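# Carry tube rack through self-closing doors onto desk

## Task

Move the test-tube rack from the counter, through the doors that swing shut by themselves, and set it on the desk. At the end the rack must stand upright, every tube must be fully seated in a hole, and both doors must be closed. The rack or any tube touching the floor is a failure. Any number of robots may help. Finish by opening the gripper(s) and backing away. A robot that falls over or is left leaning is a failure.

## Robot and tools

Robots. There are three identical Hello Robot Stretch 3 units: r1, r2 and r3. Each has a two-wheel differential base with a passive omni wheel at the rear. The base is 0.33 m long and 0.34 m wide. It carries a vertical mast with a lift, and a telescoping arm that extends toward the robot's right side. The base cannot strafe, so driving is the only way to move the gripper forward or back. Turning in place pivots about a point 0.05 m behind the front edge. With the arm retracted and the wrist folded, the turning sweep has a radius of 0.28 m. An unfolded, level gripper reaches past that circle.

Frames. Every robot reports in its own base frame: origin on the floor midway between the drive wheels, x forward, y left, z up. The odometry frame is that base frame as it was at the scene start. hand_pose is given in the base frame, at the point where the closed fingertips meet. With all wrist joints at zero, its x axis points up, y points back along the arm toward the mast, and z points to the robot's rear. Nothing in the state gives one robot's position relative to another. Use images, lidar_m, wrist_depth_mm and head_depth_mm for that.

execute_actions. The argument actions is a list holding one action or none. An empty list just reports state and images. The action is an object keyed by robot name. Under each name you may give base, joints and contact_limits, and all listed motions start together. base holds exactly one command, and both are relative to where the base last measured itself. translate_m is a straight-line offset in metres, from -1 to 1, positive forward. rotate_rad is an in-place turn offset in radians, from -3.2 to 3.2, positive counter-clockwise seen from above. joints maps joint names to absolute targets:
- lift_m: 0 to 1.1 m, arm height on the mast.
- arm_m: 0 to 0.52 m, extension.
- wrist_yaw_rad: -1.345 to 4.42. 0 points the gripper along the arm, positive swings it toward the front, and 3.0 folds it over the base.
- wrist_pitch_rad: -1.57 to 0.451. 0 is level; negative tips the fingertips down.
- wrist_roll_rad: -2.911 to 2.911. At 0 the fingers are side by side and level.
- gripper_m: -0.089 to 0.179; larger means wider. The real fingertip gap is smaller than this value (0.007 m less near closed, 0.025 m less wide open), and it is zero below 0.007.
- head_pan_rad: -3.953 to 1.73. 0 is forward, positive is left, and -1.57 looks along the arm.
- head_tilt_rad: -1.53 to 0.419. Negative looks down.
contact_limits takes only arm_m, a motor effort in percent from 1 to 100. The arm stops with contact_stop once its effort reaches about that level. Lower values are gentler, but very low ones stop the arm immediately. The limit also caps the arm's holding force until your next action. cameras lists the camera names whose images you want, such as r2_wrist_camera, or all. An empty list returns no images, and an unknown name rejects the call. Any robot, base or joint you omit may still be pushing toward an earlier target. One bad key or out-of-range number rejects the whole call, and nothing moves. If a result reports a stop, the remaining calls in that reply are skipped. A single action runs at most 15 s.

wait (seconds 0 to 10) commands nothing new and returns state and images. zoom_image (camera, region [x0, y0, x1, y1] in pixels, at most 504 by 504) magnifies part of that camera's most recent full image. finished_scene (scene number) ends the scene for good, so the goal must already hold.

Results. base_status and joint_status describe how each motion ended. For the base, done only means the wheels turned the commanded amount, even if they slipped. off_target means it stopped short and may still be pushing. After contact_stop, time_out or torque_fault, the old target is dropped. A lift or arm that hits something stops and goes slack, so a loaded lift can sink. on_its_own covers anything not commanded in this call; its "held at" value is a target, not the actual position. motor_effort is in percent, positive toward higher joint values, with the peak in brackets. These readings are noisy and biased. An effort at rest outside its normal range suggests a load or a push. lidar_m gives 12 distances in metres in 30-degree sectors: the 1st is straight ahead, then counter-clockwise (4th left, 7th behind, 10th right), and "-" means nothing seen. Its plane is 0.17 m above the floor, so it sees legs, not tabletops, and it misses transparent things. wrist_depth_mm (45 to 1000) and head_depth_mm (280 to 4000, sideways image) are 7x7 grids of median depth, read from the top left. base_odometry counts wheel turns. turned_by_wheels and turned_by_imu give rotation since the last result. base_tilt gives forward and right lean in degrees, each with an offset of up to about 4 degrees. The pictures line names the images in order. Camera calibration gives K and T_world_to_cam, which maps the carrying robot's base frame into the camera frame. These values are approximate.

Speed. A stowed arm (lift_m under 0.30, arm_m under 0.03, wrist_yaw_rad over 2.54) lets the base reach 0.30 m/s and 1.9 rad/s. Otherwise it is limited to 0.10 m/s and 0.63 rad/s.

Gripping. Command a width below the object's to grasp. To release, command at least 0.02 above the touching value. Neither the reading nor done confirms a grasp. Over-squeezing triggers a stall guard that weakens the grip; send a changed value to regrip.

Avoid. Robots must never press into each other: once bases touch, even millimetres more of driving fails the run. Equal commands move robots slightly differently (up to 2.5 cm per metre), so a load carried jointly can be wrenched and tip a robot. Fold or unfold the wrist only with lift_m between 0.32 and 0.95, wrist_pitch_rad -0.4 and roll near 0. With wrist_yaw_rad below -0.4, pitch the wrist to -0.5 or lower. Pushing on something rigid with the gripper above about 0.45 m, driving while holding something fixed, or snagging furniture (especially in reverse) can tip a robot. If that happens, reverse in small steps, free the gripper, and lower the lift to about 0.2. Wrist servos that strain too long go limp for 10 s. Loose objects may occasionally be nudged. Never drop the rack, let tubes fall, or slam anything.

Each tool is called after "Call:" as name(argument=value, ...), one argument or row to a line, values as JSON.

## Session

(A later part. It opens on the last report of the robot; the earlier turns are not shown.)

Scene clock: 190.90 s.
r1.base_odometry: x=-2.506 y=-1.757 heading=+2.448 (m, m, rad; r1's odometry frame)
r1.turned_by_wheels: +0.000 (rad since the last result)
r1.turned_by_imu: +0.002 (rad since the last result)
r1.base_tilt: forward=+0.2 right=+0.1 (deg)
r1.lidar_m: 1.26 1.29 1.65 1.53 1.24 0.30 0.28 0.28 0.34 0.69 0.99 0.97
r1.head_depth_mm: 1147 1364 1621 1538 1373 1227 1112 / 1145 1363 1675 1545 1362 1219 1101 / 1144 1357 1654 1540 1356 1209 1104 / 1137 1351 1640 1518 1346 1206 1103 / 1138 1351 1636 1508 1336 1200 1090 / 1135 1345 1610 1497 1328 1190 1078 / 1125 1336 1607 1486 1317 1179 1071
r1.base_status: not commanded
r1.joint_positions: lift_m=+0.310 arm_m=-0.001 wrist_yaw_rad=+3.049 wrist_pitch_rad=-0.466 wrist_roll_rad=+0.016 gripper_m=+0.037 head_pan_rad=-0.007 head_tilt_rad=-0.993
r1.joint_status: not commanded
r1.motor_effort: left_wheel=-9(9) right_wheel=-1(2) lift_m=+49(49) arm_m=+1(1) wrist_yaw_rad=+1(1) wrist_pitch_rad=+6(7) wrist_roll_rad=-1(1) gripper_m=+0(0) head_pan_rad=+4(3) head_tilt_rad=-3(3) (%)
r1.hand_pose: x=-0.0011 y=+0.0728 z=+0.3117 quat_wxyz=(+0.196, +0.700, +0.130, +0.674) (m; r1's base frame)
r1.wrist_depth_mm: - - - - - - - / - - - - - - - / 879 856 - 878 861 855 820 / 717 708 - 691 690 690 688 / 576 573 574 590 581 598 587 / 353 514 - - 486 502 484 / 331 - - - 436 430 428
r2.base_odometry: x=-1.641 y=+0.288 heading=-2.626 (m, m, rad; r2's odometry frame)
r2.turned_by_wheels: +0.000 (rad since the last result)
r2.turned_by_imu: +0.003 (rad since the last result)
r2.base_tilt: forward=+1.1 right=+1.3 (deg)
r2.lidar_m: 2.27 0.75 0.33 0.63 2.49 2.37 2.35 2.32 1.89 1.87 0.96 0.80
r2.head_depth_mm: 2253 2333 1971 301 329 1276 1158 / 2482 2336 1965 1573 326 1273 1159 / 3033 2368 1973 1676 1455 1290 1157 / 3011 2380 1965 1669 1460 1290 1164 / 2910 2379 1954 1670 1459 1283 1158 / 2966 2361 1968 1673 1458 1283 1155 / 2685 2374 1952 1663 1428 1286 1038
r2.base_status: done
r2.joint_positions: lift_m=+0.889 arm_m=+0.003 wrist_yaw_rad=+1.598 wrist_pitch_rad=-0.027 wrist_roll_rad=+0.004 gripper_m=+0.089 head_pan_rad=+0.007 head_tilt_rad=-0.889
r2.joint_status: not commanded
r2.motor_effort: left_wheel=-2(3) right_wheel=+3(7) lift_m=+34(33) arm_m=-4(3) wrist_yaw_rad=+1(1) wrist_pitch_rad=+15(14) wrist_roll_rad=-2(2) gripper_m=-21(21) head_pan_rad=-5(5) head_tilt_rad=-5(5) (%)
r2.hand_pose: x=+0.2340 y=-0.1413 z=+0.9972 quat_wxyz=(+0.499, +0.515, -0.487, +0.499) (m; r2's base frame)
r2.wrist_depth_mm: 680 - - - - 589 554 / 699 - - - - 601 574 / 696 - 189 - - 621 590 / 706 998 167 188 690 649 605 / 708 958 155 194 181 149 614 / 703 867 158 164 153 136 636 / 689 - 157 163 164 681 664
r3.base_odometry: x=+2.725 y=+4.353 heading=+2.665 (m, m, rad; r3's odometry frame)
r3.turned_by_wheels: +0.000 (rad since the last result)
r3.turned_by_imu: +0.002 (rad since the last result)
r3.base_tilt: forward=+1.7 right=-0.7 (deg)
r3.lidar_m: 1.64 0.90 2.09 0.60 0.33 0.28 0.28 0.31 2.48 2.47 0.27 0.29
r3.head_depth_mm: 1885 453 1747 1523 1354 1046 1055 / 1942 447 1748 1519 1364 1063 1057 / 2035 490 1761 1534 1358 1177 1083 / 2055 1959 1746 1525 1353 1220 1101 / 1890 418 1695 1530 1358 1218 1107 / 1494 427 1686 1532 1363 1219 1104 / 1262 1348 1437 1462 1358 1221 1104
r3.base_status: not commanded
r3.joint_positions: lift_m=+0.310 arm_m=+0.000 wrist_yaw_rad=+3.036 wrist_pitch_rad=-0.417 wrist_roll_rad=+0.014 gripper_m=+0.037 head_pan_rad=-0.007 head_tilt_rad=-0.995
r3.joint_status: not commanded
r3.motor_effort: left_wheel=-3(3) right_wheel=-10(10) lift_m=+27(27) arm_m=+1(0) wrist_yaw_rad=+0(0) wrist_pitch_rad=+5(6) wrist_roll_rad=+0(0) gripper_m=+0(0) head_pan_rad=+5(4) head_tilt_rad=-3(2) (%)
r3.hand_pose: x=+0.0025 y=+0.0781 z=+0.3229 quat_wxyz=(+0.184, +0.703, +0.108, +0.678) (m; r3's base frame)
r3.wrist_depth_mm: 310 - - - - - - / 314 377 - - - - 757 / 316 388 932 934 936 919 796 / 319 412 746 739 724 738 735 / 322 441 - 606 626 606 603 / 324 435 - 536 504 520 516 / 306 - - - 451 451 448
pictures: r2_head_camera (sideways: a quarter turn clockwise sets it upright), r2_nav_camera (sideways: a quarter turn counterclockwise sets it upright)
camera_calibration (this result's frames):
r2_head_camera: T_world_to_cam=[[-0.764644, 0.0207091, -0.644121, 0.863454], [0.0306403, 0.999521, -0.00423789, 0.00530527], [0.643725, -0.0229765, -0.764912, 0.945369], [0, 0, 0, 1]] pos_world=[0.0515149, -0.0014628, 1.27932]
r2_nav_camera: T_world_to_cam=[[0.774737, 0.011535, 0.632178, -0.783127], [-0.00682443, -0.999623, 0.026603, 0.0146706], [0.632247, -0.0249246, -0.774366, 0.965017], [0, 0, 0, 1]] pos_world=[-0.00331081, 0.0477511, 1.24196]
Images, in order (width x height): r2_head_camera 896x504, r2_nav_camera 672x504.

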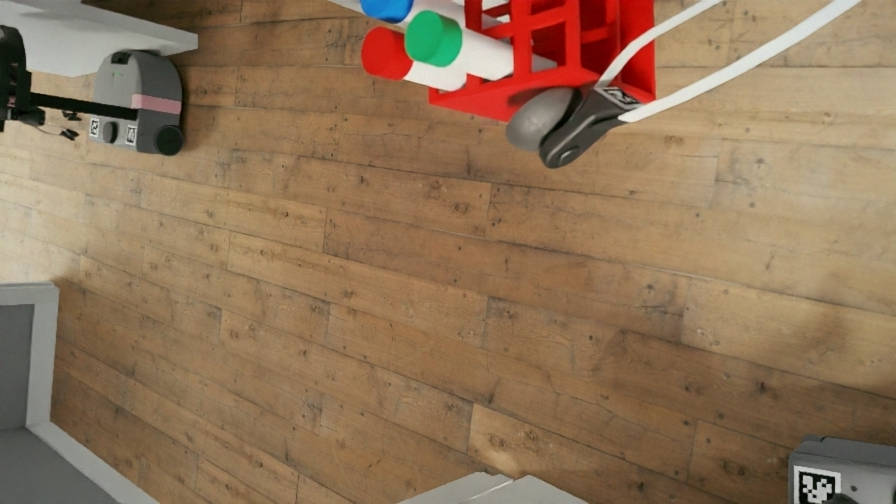

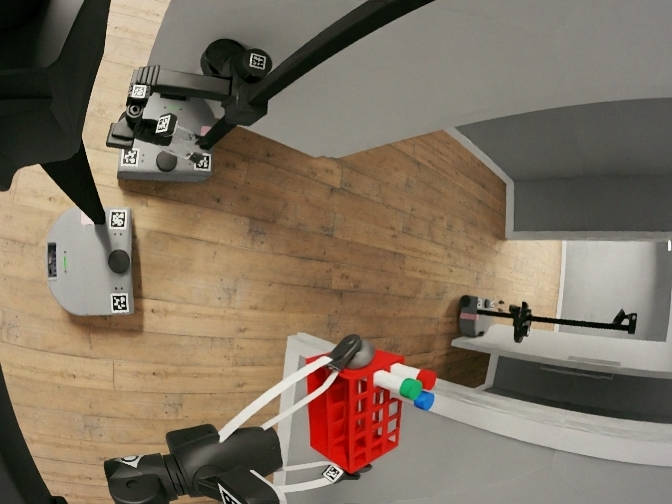

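Call:
execute_actions(
  actions=[
    {"r2":{"base":{"translate_m":1}}},
  ],
  cameras=[],
)

Call:
execute_actions(
  actions=[
    {"r2":{"base":{"translate_m":0.8}}},
  ],
  cameras=["r2_nav_camera","r2_head_camera"],
)

Scene clock: 207.07 s.
r1.base_odometry: x=-2.506 y=-1.757 heading=+2.448 (m, m, rad; r1's odometry frame)
r1.turned_by_wheels: +0.000 (rad since the last result)
r1.turned_by_imu: +0.004 (rad since the last result)
r1.base_tilt: forward=+0.2 right=+0.1 (deg)
r1.lidar_m: 1.26 1.29 1.65 1.41 1.24 0.30 0.28 0.28 0.34 0.69 0.99 0.97
r1.head_depth_mm: 1145 1365 1612 1532 1373 1228 1105 / 1143 1362 1661 1547 1370 1222 1103 / 1137 1352 1645 1533 1359 1217 1105 / 1140 1348 1631 1519 1341 1204 1096 / 1133 1339 1621 1516 1334 1201 1092 / 1131 1344 1616 1500 1325 1183 1078 / 1134 1337 1603 1493 1318 1183 1071
r1.base_status: not commanded
r1.joint_positions: lift_m=+0.310 arm_m=-0.001 wrist_yaw_rad=+3.049 wrist_pitch_rad=-0.466 wrist_roll_rad=+0.016 gripper_m=+0.037 head_pan_rad=-0.007 head_tilt_rad=-0.993
r1.joint_status: not commanded
r1.motor_effort: left_wheel=-9(8) right_wheel=-2(2) lift_m=+49(49) arm_m=+1(1) wrist_yaw_rad=+0(1) wrist_pitch_rad=+6(7) wrist_roll_rad=-1(1) gripper_m=-1(0) head_pan_rad=+4(4) head_tilt_rad=-4(3) (%)
r1.hand_pose: x=-0.0011 y=+0.0728 z=+0.3117 quat_wxyz=(+0.196, +0.700, +0.130, +0.674) (m; r1's base frame)
r1.wrist_depth_mm: - - - - - - - / - - - - - - - / 886 859 - 868 862 854 832 / 705 698 - 677 690 694 671 / 569 588 570 581 599 576 576 / 361 520 - - 489 500 499 / 330 - - - 432 438 432
r2.base_odometry: x=-2.511 y=-0.205 heading=-2.626 (m, m, rad; r2's odometry frame)
r2.turned_by_wheels: +0.000 (rad since the last result)
r2.turned_by_imu: +0.004 (rad since the last result)
r2.base_tilt: forward=+1.1 right=+1.3 (deg)
r2.lidar_m: 1.42 1.34 1.09 0.48 0.49 0.78 3.33 2.51 0.40 0.98 1.10 1.30
r2.head_depth_mm: 3076 1559 1634 303 329 1278 1157 / 3035 2413 1831 1574 327 1274 1164 / 3001 2352 1974 1660 1463 1293 1160 / 3034 2378 1950 1685 1464 1294 1160 / 2086 2323 1982 1673 1464 1289 1160 / 2139 2299 1978 1668 1464 1284 1156 / 2145 2324 1966 1673 1462 1284 1163
r2.base_status: done
r2.joint_positions: lift_m=+0.889 arm_m=+0.003 wrist_yaw_rad=+1.598 wrist_pitch_rad=-0.027 wrist_roll_rad=+0.004 gripper_m=+0.089 head_pan_rad=+0.007 head_tilt_rad=-0.889
r2.joint_status: not commanded
r2.motor_effort: left_wheel=-3(4) right_wheel=+4(7) lift_m=+33(33) arm_m=-3(3) wrist_yaw_rad=+1(2) wrist_pitch_rad=+14(15) wrist_roll_rad=-2(2) gripper_m=-21(21) head_pan_rad=-5(5) head_tilt_rad=-5(4) (%)
r2.hand_pose: x=+0.2340 y=-0.1413 z=+0.9972 quat_wxyz=(+0.499, +0.515, -0.487, +0.499) (m; r2's base frame)
r2.wrist_depth_mm: - - - - - - - / - - - - - - - / - - 190 - - - - / - - 169 189 - - - / - - 155 194 181 149 - / - - 158 166 153 135 - / - - 157 164 164 - -
r3.base_odometry: x=+2.725 y=+4.353 heading=+2.665 (m, m, rad; r3's odometry frame)
r3.turned_by_wheels: +0.000 (rad since the last result)
r3.turned_by_imu: +0.003 (rad since the last result)
r3.base_tilt: forward=+1.7 right=-0.7 (deg)
r3.lidar_m: 1.65 0.90 0.80 0.60 0.33 0.28 0.27 0.31 2.48 2.47 2.73 2.25
r3.head_depth_mm: 2010 2037 1744 1524 1342 1210 1092 / 2043 2054 1746 1521 1347 1217 1100 / 2070 2055 1754 1532 1355 1216 1101 / 2152 2056 1752 1528 1357 1214 1101 / 2066 2034 1757 1529 1357 1220 1105 / 1583 1703 1708 1536 1366 1213 1106 / 1268 1347 1436 1477 1358 1223 1108
r3.base_status: not commanded
r3.joint_positions: lift_m=+0.310 arm_m=+0.000 wrist_yaw_rad=+3.036 wrist_pitch_rad=-0.417 wrist_roll_rad=+0.014 gripper_m=+0.037 head_pan_rad=-0.007 head_tilt_rad=-0.995
r3.joint_status: not commanded
r3.motor_effort: left_wheel=-3(3) right_wheel=-10(10) lift_m=+27(26) arm_m=+1(0) wrist_yaw_rad=+0(0) wrist_pitch_rad=+6(5) wrist_roll_rad=+0(0) gripper_m=+0(0) head_pan_rad=+4(4) head_tilt_rad=-2(2) (%)
r3.hand_pose: x=+0.0025 y=+0.0781 z=+0.3229 quat_wxyz=(+0.184, +0.703, +0.108, +0.678) (m; r3's base frame)
r3.wrist_depth_mm: 309 - - - - - - / 311 377 - - 796 - 763 / 315 385 906 918 762 872 812 / 317 409 736 738 742 726 732 / 322 440 - 610 637 610 604 / 323 434 - 542 506 519 515 / 304 - - - 453 452 450
pictures: none
No camera images: the call's "cameras" was empty. Leave "cameras" out to get every camera's image.

Scene clock: 216.30 s.
r1.base_odometry: x=-2.506 y=-1.757 heading=+2.448 (m, m, rad; r1's odometry frame)
r1.turned_by_wheels: +0.000 (rad since the last result)
r1.turned_by_imu: +0.002 (rad since the last result)
r1.base_tilt: forward=+0.2 right=+0.2 (deg)
r1.lidar_m: 1.25 1.29 0.67 1.54 1.24 0.30 0.28 0.28 0.34 0.69 0.99 0.96
r1.head_depth_mm: 1147 1365 1620 1532 1376 1230 1109 / 1146 1354 1660 1555 1363 1222 1100 / 1144 1364 1653 1533 1360 1211 1104 / 1141 1355 1633 1522 1352 1208 1092 / 1136 1345 1626 1511 1336 1194 1089 / 1133 1338 1615 1498 1325 1183 1079 / 1123 1336 1603 1492 1323 1180 1071
r1.base_status: not commanded
r1.joint_positions: lift_m=+0.310 arm_m=-0.001 wrist_yaw_rad=+3.049 wrist_pitch_rad=-0.466 wrist_roll_rad=+0.016 gripper_m=+0.037 head_pan_rad=-0.007 head_tilt_rad=-0.993
r1.joint_status: not commanded
r1.motor_effort: left_wheel=-9(9) right_wheel=-2(2) lift_m=+49(49) arm_m=+0(0) wrist_yaw_rad=+0(1) wrist_pitch_rad=+6(6) wrist_roll_rad=-1(1) gripper_m=+0(0) head_pan_rad=+4(4) head_tilt_rad=-4(4) (%)
r1.hand_pose: x=-0.0011 y=+0.0728 z=+0.3117 quat_wxyz=(+0.196, +0.700, +0.130, +0.674) (m; r1's base frame)
r1.wrist_depth_mm: - - - - - - - / - - - - 728 757 - / 870 913 - 863 738 750 850 / 699 721 - 697 710 705 702 / 566 585 582 582 587 588 575 / 356 521 - - 479 490 488 / 335 - - - 436 432 435
r2.base_odometry: x=-3.207 y=-0.599 heading=-2.626 (m, m, rad; r2's odometry frame)
r2.turned_by_wheels: +0.000 (rad since the last result)
r2.turned_by_imu: +0.003 (rad since the last result)
r2.base_tilt: forward=+1.1 right=+1.4 (deg)
r2.lidar_m: 1.38 1.17 0.96 0.95 1.05 0.94 1.54 1.02 1.14 1.13 0.60 0.60
r2.head_depth_mm: 3006 2390 1988 301 328 1168 1158 / 3002 2392 1975 1559 326 1277 1156 / 3039 2392 1968 1673 1459 1288 1156 / 3004 2376 1958 1695 1449 1288 1152 / 1347 1531 1799 1674 1459 1287 1154 / 1322 1531 1817 1687 1466 1288 1161 / 1332 1558 1823 1675 1457 1281 1156
r2.base_status: done
r2.joint_positions: lift_m=+0.889 arm_m=+0.003 wrist_yaw_rad=+1.598 wrist_pitch_rad=-0.027 wrist_roll_rad=+0.004 gripper_m=+0.089 head_pan_rad=+0.007 head_tilt_rad=-0.889
r2.joint_status: not commanded
r2.motor_effort: left_wheel=-3(3) right_wheel=+4(7) lift_m=+34(33) arm_m=-3(3) wrist_yaw_rad=+2(2) wrist_pitch_rad=+14(15) wrist_roll_rad=-2(2) gripper_m=-21(21) head_pan_rad=-5(5) head_tilt_rad=-5(5) (%)
r2.hand_pose: x=+0.2340 y=-0.1413 z=+0.9972 quat_wxyz=(+0.499, +0.515, -0.487, +0.499) (m; r2's base frame)
r2.wrist_depth_mm: - - - - - - 693 / - - - - - - 691 / - - 191 - - - 352 / - - 167 188 - - 344 / - - 155 193 180 149 358 / - - 158 165 153 136 361 / - - 157 163 164 867 408
r3.base_odometry: x=+2.725 y=+4.353 heading=+2.665 (m, m, rad; r3's odometry frame)
r3.turned_by_wheels: +0.000 (rad since the last result)
r3.turned_by_imu: +0.002 (rad since the last result)
r3.base_tilt: forward=+1.8 right=-0.7 (deg)
r3.lidar_m: 1.64 0.90 2.09 0.60 0.33 0.28 0.28 0.31 2.48 2.47 2.72 2.25
r3.head_depth_mm: 1998 2048 1748 1517 1349 1205 1097 / 2039 2036 1749 1528 1353 1215 1098 / 2063 2053 1748 1529 1351 1210 1101 / 2114 2061 1753 1534 1348 1216 1105 / 2047 2005 1763 1530 1357 1219 1103 / 1587 1707 1719 1531 1348 1218 1107 / 1262 1350 1440 1477 1357 1220 1104
r3.base_status: not commanded
r3.joint_positions: lift_m=+0.310 arm_m=+0.000 wrist_yaw_rad=+3.036 wrist_pitch_rad=-0.417 wrist_roll_rad=+0.014 gripper_m=+0.037 head_pan_rad=-0.007 head_tilt_rad=-0.995
r3.joint_status: not commanded
r3.motor_effort: left_wheel=-3(3) right_wheel=-9(9) lift_m=+27(26) arm_m=+0(0) wrist_yaw_rad=-1(0) wrist_pitch_rad=+6(6) wrist_roll_rad=+0(0) gripper_m=+0(0) head_pan_rad=+4(4) head_tilt_rad=-2(2) (%)
r3.hand_pose: x=+0.0025 y=+0.0781 z=+0.3229 quat_wxyz=(+0.184, +0.703, +0.108, +0.678) (m; r3's base frame)
r3.wrist_depth_mm: 310 - - - - - - / 313 383 - - - - 754 / 316 388 900 926 937 924 809 / 320 412 740 732 738 728 725 / 321 442 - 609 631 600 605 / 323 437 - 539 505 512 510 / 305 - - - 450 451 454
pictures: r2_head_camera (sideways: a quarter turn clockwise sets it upright), r2_nav_camera (sideways: a quarter turn counterclockwise sets it upright)
camera_calibration (this result's frames):
r2_head_camera: T_world_to_cam=[[-0.764679, 0.0207094, -0.644079, 0.8634], [0.0306408, 0.999521, -0.00423996, 0.00530796], [0.643683, -0.0229773, -0.764948, 0.945415], [0, 0, 0, 1]] pos_world=[0.0515137, -0.00146284, 1.27931]
r2_nav_camera: T_world_to_cam=[[0.774772, 0.0115348, 0.632136, -0.783072], [-0.00682365, -0.999623, 0.0266037, 0.0146697], [0.632204, -0.0249253, -0.774401, 0.965062], [0, 0, 0, 1]] pos_world=[-0.00331406, 0.0477511, 1.24196]
Images, in order (width x height): r2_head_camera 896x504, r2_nav_camera 672x504.

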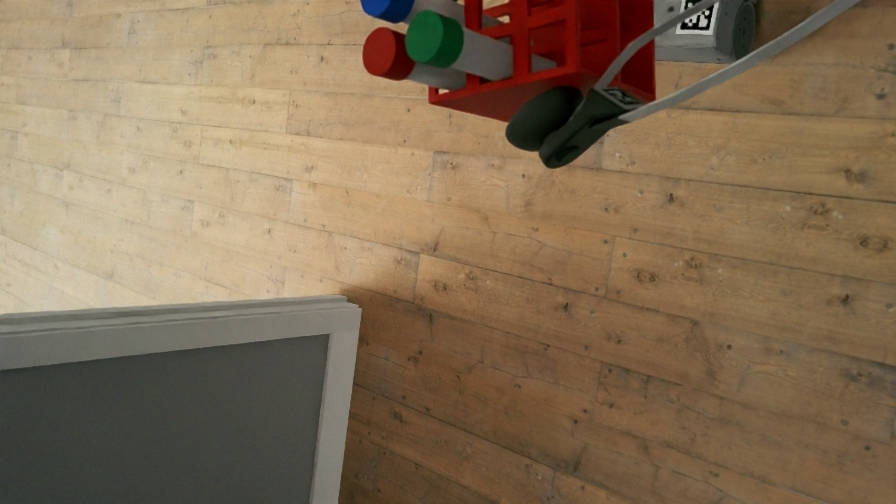

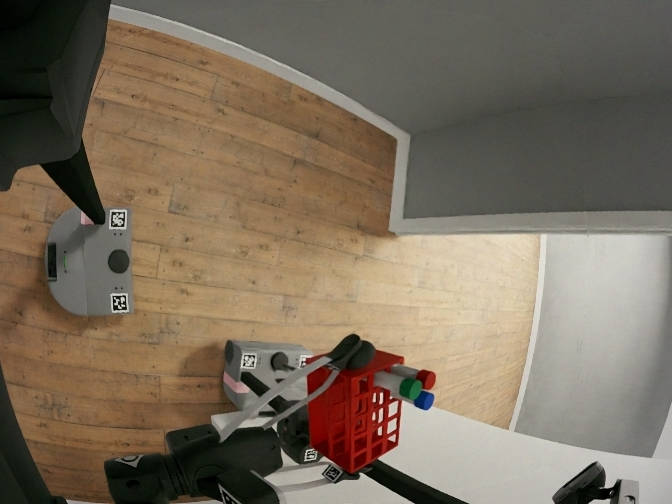

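Call:
execute_actions(
  actions=[
    {"r2":{"base":{"rotate_rad":-0.05}}},
  ],
  cameras=[],
)

Call:
execute_actions(
  actions=[
    {"r2":{"base":{"translate_m":0.75}},"r3":{"base":{"translate_m":0.7},"joints":{"head_pan_rad":2.0e-1}}},
  ],
  cameras=[],
)

Call:
execute_actions(
  actions=[
    {"r2":{"base":{"rotate_rad":-0.15}}},
  ],
  cameras=["r2_nav_camera","r2_head_camera"],
)

Scene clock: 225.50 s.
r1.base_odometry: x=-2.506 y=-1.757 heading=+2.448 (m, m, rad; r1's odometry frame)
r1.turned_by_wheels: +0.000 (rad since the last result)
r1.turned_by_imu: +0.002 (rad since the last result)
r1.base_tilt: forward=+0.2 right=+0.1 (deg)
r1.lidar_m: 1.26 1.29 0.67 1.53 1.24 0.30 0.27 0.28 0.34 0.69 0.99 0.96
r1.head_depth_mm: 1145 1364 1620 1534 1375 1228 1112 / 1144 1354 1674 1558 1362 1218 1103 / 1148 1354 1650 1521 1354 1217 1106 / 1142 1348 1628 1519 1341 1208 1096 / 1132 1340 1620 1519 1332 1203 1091 / 1132 1344 1620 1506 1319 1187 1084 / 1132 1337 1599 1482 1314 1182 1069
r1.base_status: not commanded
r1.joint_positions: lift_m=+0.310 arm_m=-0.001 wrist_yaw_rad=+3.049 wrist_pitch_rad=-0.466 wrist_roll_rad=+0.016 gripper_m=+0.037 head_pan_rad=-0.007 head_tilt_rad=-0.993
r1.joint_status: not commanded
r1.motor_effort: left_wheel=-9(9) right_wheel=-2(2) lift_m=+49(49) arm_m=+1(0) wrist_yaw_rad=+1(1) wrist_pitch_rad=+7(7) wrist_roll_rad=+0(1) gripper_m=-1(0) head_pan_rad=+4(4) head_tilt_rad=-4(3) (%)
r1.hand_pose: x=-0.0011 y=+0.0728 z=+0.3117 quat_wxyz=(+0.196, +0.700, +0.130, +0.674) (m; r1's base frame)
r1.wrist_depth_mm: - - - - - - - / - - - - 720 749 - / 913 861 - 859 718 765 846 / 712 707 - 689 701 677 673 / 568 599 585 574 585 562 581 / 356 521 - - 491 490 493 / 330 - - - 437 431 437
r2.base_odometry: x=-3.207 y=-0.599 heading=-2.676 (m, m, rad; r2's odometry frame)
r2.turned_by_wheels: -0.050 (rad since the last result)
r2.turned_by_imu: -0.051 (rad since the last result)
r2.base_tilt: forward=+1.1 right=+1.4 (deg)
r2.lidar_m: 1.38 1.22 0.97 0.95 1.03 0.94 1.55 1.02 1.15 1.13 0.74 0.60
r2.head_depth_mm: 3028 2384 1977 303 329 1166 1155 / 2967 2369 1981 1581 326 1278 1159 / 3035 2388 1969 1676 1455 1288 1156 / 2981 2395 1960 1672 1460 1290 1157 / 2968 2292 1868 1676 1458 1291 1163 / 1288 1499 1779 1681 1462 1287 1162 / 1315 1517 1791 1677 1449 1286 1158
r2.base_status: done
r2.joint_positions: lift_m=+0.889 arm_m=+0.003 wrist_yaw_rad=+1.598 wrist_pitch_rad=-0.027 wrist_roll_rad=+0.004 gripper_m=+0.089 head_pan_rad=+0.007 head_tilt_rad=-0.889
r2.joint_status: not commanded
r2.motor_effort: left_wheel=+2(3) right_wheel=+0(2) lift_m=+33(33) arm_m=-4(3) wrist_yaw_rad=+2(2) wrist_pitch_rad=+15(14) wrist_roll_rad=-2(2) gripper_m=-21(21) head_pan_rad=-5(5) head_tilt_rad=-5(5) (%)
r2.hand_pose: x=+0.2340 y=-0.1413 z=+0.9972 quat_wxyz=(+0.499, +0.515, -0.487, +0.499) (m; r2's base frame)
r2.wrist_depth_mm: - - - - - - 340 / - - - - - - 360 / - - 191 - - - 358 / - - 167 187 - 999 380 / - - 156 194 181 149 546 / - - 157 164 154 136 575 / - - 158 163 165 429 540
r3.base_odometry: x=+2.725 y=+4.353 heading=+2.665 (m, m, rad; r3's odometry frame)
r3.turned_by_wheels: +0.000 (rad since the last result)
r3.turned_by_imu: +0.001 (rad since the last result)
r3.base_tilt: forward=+1.7 right=-0.6 (deg)
r3.lidar_m: 1.65 0.90 2.09 0.60 0.33 0.28 0.27 0.31 2.48 2.47 2.73 2.25
r3.head_depth_mm: 2008 2054 1739 1526 1354 1211 1102 / 2059 2049 1739 1527 1350 1215 1091 / 2087 2054 1750 1529 1352 1216 1105 / 2155 2060 1758 1527 1352 1215 1101 / 2054 2003 1752 1538 1359 1219 1105 / 1577 1698 1712 1535 1364 1217 1101 / 1263 1347 1448 1479 1366 1218 1107
r3.base_status: not commanded
r3.joint_positions: lift_m=+0.310 arm_m=+0.000 wrist_yaw_rad=+3.036 wrist_pitch_rad=-0.417 wrist_roll_rad=+0.014 gripper_m=+0.037 head_pan_rad=-0.007 head_tilt_rad=-0.995
r3.joint_status: not commanded
r3.motor_effort: left_wheel=-3(3) right_wheel=-10(10) lift_m=+26(27) arm_m=+1(0) wrist_yaw_rad=+1(0) wrist_pitch_rad=+5(6) wrist_roll_rad=+0(0) gripper_m=+0(0) head_pan_rad=+5(4) head_tilt_rad=-1(3) (%)
r3.hand_pose: x=+0.0025 y=+0.0781 z=+0.3229 quat_wxyz=(+0.184, +0.703, +0.108, +0.678) (m; r3's base frame)
r3.wrist_depth_mm: 310 - - - - - - / 312 378 - - - - 757 / 314 387 924 922 929 936 811 / 318 413 742 737 727 735 735 / 320 441 - 610 628 605 610 / 324 436 - 541 503 522 512 / 307 - - - 446 452 449
pictures: none
No camera images: the call's "cameras" was empty. Leave "cameras" out to get every camera's image.

Scene clock: 234.43 s.
r1.base_odometry: x=-2.506 y=-1.757 heading=+2.448 (m, m, rad; r1's odometry frame)
r1.turned_by_wheels: +0.000 (rad since the last result)
r1.turned_by_imu: +0.002 (rad since the last result)
r1.base_tilt: forward=+0.2 right=+0.2 (deg)
r1.lidar_m: 0.37 1.29 1.66 1.53 1.24 0.30 0.28 0.28 0.34 0.69 0.99 0.37
r1.head_depth_mm: 1147 1361 1543 330 1356 1232 1108 / 1146 1333 - - 1317 1219 1101 / 1138 1321 - 891 1329 1197 1103 / 383 298 - 1461 1159 1055 1097 / 344 298 1632 1492 1152 1052 1092 / 343 1336 1628 1494 1330 1138 1081 / 333 1333 1602 1489 1314 1184 1071
r1.base_status: not commanded
r1.joint_positions: lift_m=+0.310 arm_m=-0.001 wrist_yaw_rad=+3.049 wrist_pitch_rad=-0.466 wrist_roll_rad=+0.016 gripper_m=+0.037 head_pan_rad=-0.007 head_tilt_rad=-0.993
r1.joint_status: not commanded
r1.motor_effort: left_wheel=-9(9) right_wheel=-2(2) lift_m=+49(49) arm_m=+0(1) wrist_yaw_rad=+1(1) wrist_pitch_rad=+6(6) wrist_roll_rad=+0(0) gripper_m=-1(0) head_pan_rad=+4(4) head_tilt_rad=-4(3) (%)
r1.hand_pose: x=-0.0011 y=+0.0728 z=+0.3117 quat_wxyz=(+0.196, +0.700, +0.130, +0.674) (m; r1's base frame)
r1.wrist_depth_mm: - - - - - - - / - - - - - - - / 892 862 - 869 841 852 820 / 721 723 - 671 674 668 704 / 565 592 583 572 601 576 561 / 360 524 - - 484 492 470 / 332 - - - 436 433 293
r2.base_odometry: x=-3.878 y=-0.936 heading=-2.676 (m, m, rad; r2's odometry frame)
r2.turned_by_wheels: +0.000 (rad since the last result)
r2.turned_by_imu: +0.004 (rad since the last result)
r2.base_tilt: forward=+1.2 right=+1.4 (deg)
r2.lidar_m: 0.71 0.65 0.87 0.86 0.93 1.41 1.73 1.56 0.36 0.65 0.67 3.67
r2.head_depth_mm: 3021 2376 1990 302 329 1268 1158 / 3005 2408 1978 1574 325 1270 1157 / 3001 2385 1958 1677 1459 1289 1163 / 3056 2372 1972 1675 1454 1284 1157 / 2985 2382 1976 1677 1450 1287 1156 / 3006 2385 1873 1004 1201 1283 1154 / 618 669 756 936 1224 1293 1166
r2.base_status: done
r2.joint_positions: lift_m=+0.889 arm_m=+0.003 wrist_yaw_rad=+1.598 wrist_pitch_rad=-0.027 wrist_roll_rad=+0.004 gripper_m=+0.089 head_pan_rad=+0.007 head_tilt_rad=-0.889
r2.joint_status: not commanded
r2.motor_effort: left_wheel=+1(6) right_wheel=+0(2) lift_m=+33(34) arm_m=-3(3) wrist_yaw_rad=+1(1) wrist_pitch_rad=+15(15) wrist_roll_rad=-2(3) gripper_m=-22(21) head_pan_rad=-4(4) head_tilt_rad=-5(5) (%)
r2.hand_pose: x=+0.2340 y=-0.1413 z=+0.9972 quat_wxyz=(+0.499, +0.515, -0.487, +0.499) (m; r2's base frame)
r2.wrist_depth_mm: 566 556 - - - - - / 598 558 - - - - - / 612 593 189 - - - - / 647 604 168 187 - - - / 661 635 156 194 181 149 - / 717 661 158 164 153 136 - / 732 680 157 163 164 - -
r3.base_odometry: x=+2.103 y=+4.674 heading=+2.665 (m, m, rad; r3's odometry frame)
r3.turned_by_wheels: +0.000 (rad since the last result)
r3.turned_by_imu: +0.005 (rad since the last result)
r3.base_tilt: forward=+1.7 right=-0.7 (deg)
r3.lidar_m: 1.35 0.70 0.57 0.46 0.50 0.94 2.62 2.90 2.60 2.59 1.89 1.55
r3.head_depth_mm: 1391 1600 1745 1524 1344 1214 1102 / 1425 1672 1750 1512 1348 1220 1100 / 1492 1751 1754 1528 1353 1213 1103 / 1312 1545 1678 1527 1351 1219 1103 / 1064 1214 1398 1507 1357 1216 1117 / 896 994 1117 1280 1330 1214 1108 / 769 843 930 1039 1183 1206 1104
r3.base_status: done
r3.joint_positions: lift_m=+0.310 arm_m=+0.000 wrist_yaw_rad=+3.036 wrist_pitch_rad=-0.417 wrist_roll_rad=+0.014 gripper_m=+0.037 head_pan_rad=+0.193 head_tilt_rad=-0.995
r3.joint_status: all done
r3.motor_effort: left_wheel=+3(15) right_wheel=-3(15) lift_m=+27(27) arm_m=+0(0) wrist_yaw_rad=+0(0) wrist_pitch_rad=+6(6) wrist_roll_rad=+0(0) gripper_m=+0(0) head_pan_rad=+4(26) head_tilt_rad=-2(2) (%)
r3.hand_pose: x=+0.0025 y=+0.0781 z=+0.3229 quat_wxyz=(+0.184, +0.703, +0.108, +0.678) (m; r3's base frame)
r3.wrist_depth_mm: 515 - 467 560 567 556 548 / 571 562 514 626 617 608 601 / 652 621 553 693 676 669 658 / 712 680 626 722 701 702 699 / 612 615 - 610 632 616 611 / 525 526 - 532 502 518 520 / 467 - - - 450 453 448
pictures: none
No camera images: the call's "cameras" was empty. Leave "cameras" out to get every camera's image.

Scene clock: 235.90 s.
r1.base_odometry: x=-2.506 y=-1.757 heading=+2.448 (m, m, rad; r1's odometry frame)
r1.turned_by_wheels: +0.000 (rad since the last result)
r1.turned_by_imu: +0.000 (rad since the last result)
r1.base_tilt: forward=+0.2 right=+0.1 (deg)
r1.lidar_m: 0.37 1.29 1.65 1.53 1.24 0.30 0.28 0.28 0.34 0.69 0.98 0.37
r1.head_depth_mm: 1147 1358 1615 327 1370 1229 1111 / 1145 1357 - 325 1338 1223 1104 / 1119 1322 - - 1319 1213 1103 / 389 481 - 756 1139 1071 1095 / 344 288 - 1505 1168 1062 1094 / 357 1304 1626 1495 1325 1155 1079 / 345 1336 1600 1494 1319 1178 1069
r1.base_status: not commanded
r1.joint_positions: lift_m=+0.310 arm_m=-0.001 wrist_yaw_rad=+3.049 wrist_pitch_rad=-0.466 wrist_roll_rad=+0.016 gripper_m=+0.037 head_pan_rad=-0.007 head_tilt_rad=-0.993
r1.joint_status: not commanded
r1.motor_effort: left_wheel=-9(9) right_wheel=-2(1) lift_m=+49(49) arm_m=+0(1) wrist_yaw_rad=+1(0) wrist_pitch_rad=+7(6) wrist_roll_rad=-1(1) gripper_m=-1(1) head_pan_rad=+4(4) head_tilt_rad=-3(4) (%)
r1.hand_pose: x=-0.0011 y=+0.0728 z=+0.3117 quat_wxyz=(+0.196, +0.700, +0.130, +0.674) (m; r1's base frame)
r1.wrist_depth_mm: - - - - - - - / - - - - - - - / 885 855 - 857 880 840 830 / 687 703 - 678 673 687 682 / 562 591 591 589 597 569 575 / 357 521 - - 484 501 476 / 333 - - - 431 427 297
r2.base_odometry: x=-3.878 y=-0.936 heading=-2.826 (m, m, rad; r2's odometry frame)
r2.turned_by_wheels: -0.150 (rad since the last result)
r2.turned_by_imu: -0.152 (rad since the last result)
r2.base_tilt: forward=+1.1 right=+1.3 (deg)
r2.lidar_m: 3.82 0.65 0.82 0.86 0.89 1.19 1.64 1.73 0.37 0.36 0.66 0.81
r2.head_depth_mm: 3004 2376 1967 302 329 1273 1162 / 2980 2401 1957 1575 326 1270 1160 / 2992 2366 1965 1680 1459 1298 1163 / 3043 2370 1946 1675 1475 1290 1162 / 3025 2380 1961 1679 1457 1293 1153 / 3085 2372 1972 1672 1451 1290 1165 / 2954 2355 1966 991 1113 1290 1157
r2.base_status: done
r2.joint_positions: lift_m=+0.889 arm_m=+0.003 wrist_yaw_rad=+1.598 wrist_pitch_rad=-0.027 wrist_roll_rad=+0.004 gripper_m=+0.089 head_pan_rad=+0.007 head_tilt_rad=-0.889
r2.joint_status: not commanded
r2.motor_effort: left_wheel=+3(7) right_wheel=-1(5) lift_m=+33(33) arm_m=-3(3) wrist_yaw_rad=+1(1) wrist_pitch_rad=+14(15) wrist_roll_rad=-2(2) gripper_m=-22(21) head_pan_rad=-5(5) head_tilt_rad=-5(5) (%)
r2.hand_pose: x=+0.2340 y=-0.1412 z=+0.9972 quat_wxyz=(+0.499, +0.515, -0.487, +0.499) (m; r2's base frame)
r2.wrist_depth_mm: 506 - - - - - - / 519 - - - - - 607 / 537 - 187 - - - 577 / 571 685 167 188 - - 575 / 586 632 155 194 181 148 592 / 607 607 157 164 153 136 515 / 633 692 157 163 164 - 605
r3.base_odometry: x=+2.103 y=+4.674 heading=+2.665 (m, m, rad; r3's odometry frame)
r3.turned_by_wheels: +0.000 (rad since the last result)
r3.turned_by_imu: +0.000 (rad since the last result)
r3.base_tilt: forward=+1.8 right=-0.7 (deg)
r3.lidar_m: 1.35 0.69 0.57 0.56 0.61 0.99 2.62 2.90 2.61 2.59 1.90 1.55
r3.head_depth_mm: 1379 1599 1743 1522 1359 1216 1099 / 1441 1668 1744 1528 1354 1210 1101 / 1493 1749 1757 1524 1352 1216 1103 / 1316 1549 1686 1520 1362 1213 1103 / 1066 1215 1399 1492 1358 1218 1118 / 895 997 1121 1281 1335 1223 1110 / 767 845 930 1043 1174 1203 1106
r3.base_status: not commanded
r3.joint_positions: lift_m=+0.310 arm_m=+0.000 wrist_yaw_rad=+3.036 wrist_pitch_rad=-0.417 wrist_roll_rad=+0.014 gripper_m=+0.037 head_pan_rad=+0.193 head_tilt_rad=-0.995
r3.joint_status: not commanded
r3.motor_effort: left_wheel=+3(3) right_wheel=-3(5) lift_m=+27(27) arm_m=+0(0) wrist_yaw_rad=+0(1) wrist_pitch_rad=+5(6) wrist_roll_rad=+0(0) gripper_m=+0(0) head_pan_rad=+4(5) head_tilt_rad=-2(1) (%)
r3.hand_pose: x=+0.0025 y=+0.0781 z=+0.3229 quat_wxyz=(+0.184, +0.703, +0.108, +0.678) (m; r3's base frame)
r3.wrist_depth_mm: 581 - 556 567 568 555 549 / 641 647 609 626 618 602 601 / 704 700 673 686 683 673 657 / 746 742 722 723 709 702 698 / 616 606 - 606 627 604 603 / 523 520 - 537 504 520 516 / 471 - - - 450 453 449
pictures: r2_head_camera (sideways: a quarter turn clockwise sets it upright), r2_nav_camera (sideways: a quarter turn counterclockwise sets it upright)
camera_calibration (this result's frames):
r2_head_camera: T_world_to_cam=[[-0.764695, 0.0207835, -0.644057, 0.863371], [0.0307377, 0.999518, -0.00424104, 0.00530878], [0.643658, -0.02304, -0.764966, 0.945439], [0, 0, 0, 1]] pos_world=[0.0515129, -0.00146726, 1.27931]
r2_nav_camera: T_world_to_cam=[[0.774791, 0.0114596, 0.632114, -0.783043], [-0.00692, -0.999622, 0.0266041, 0.0146697], [0.63218, -0.0249869, -0.774419, 0.965086], [0, 0, 0, 1]] pos_world=[-0.00331114, 0.047752, 1.24196]
Images, in order (width x height): r2_head_camera 896x504, r2_nav_camera 672x504.

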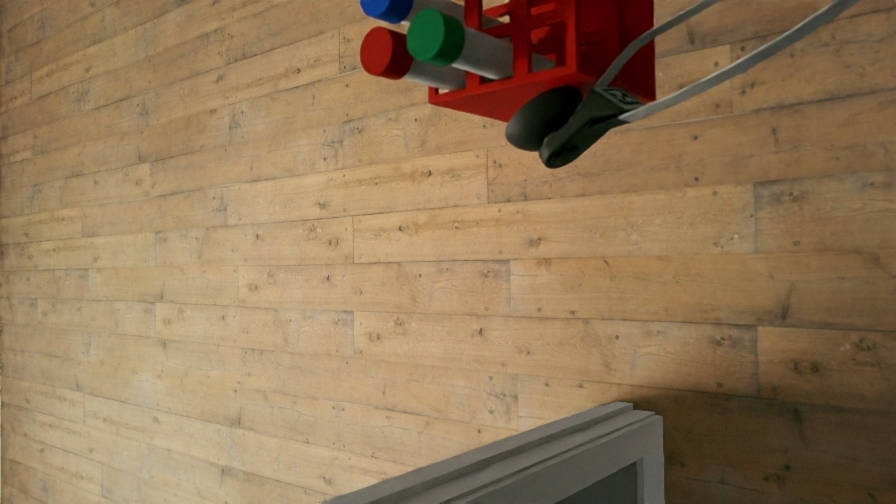

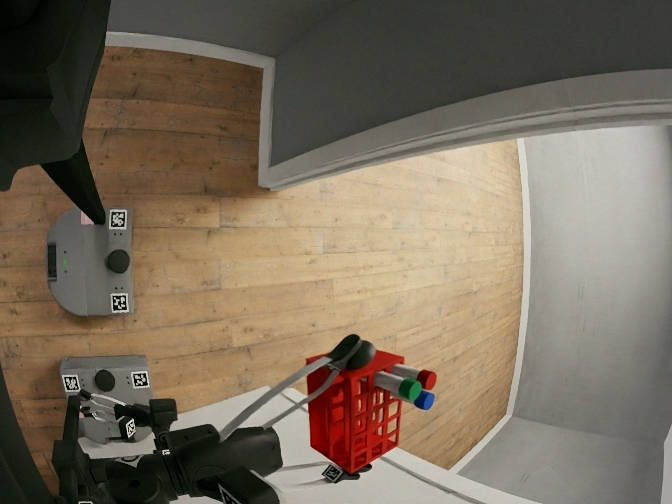

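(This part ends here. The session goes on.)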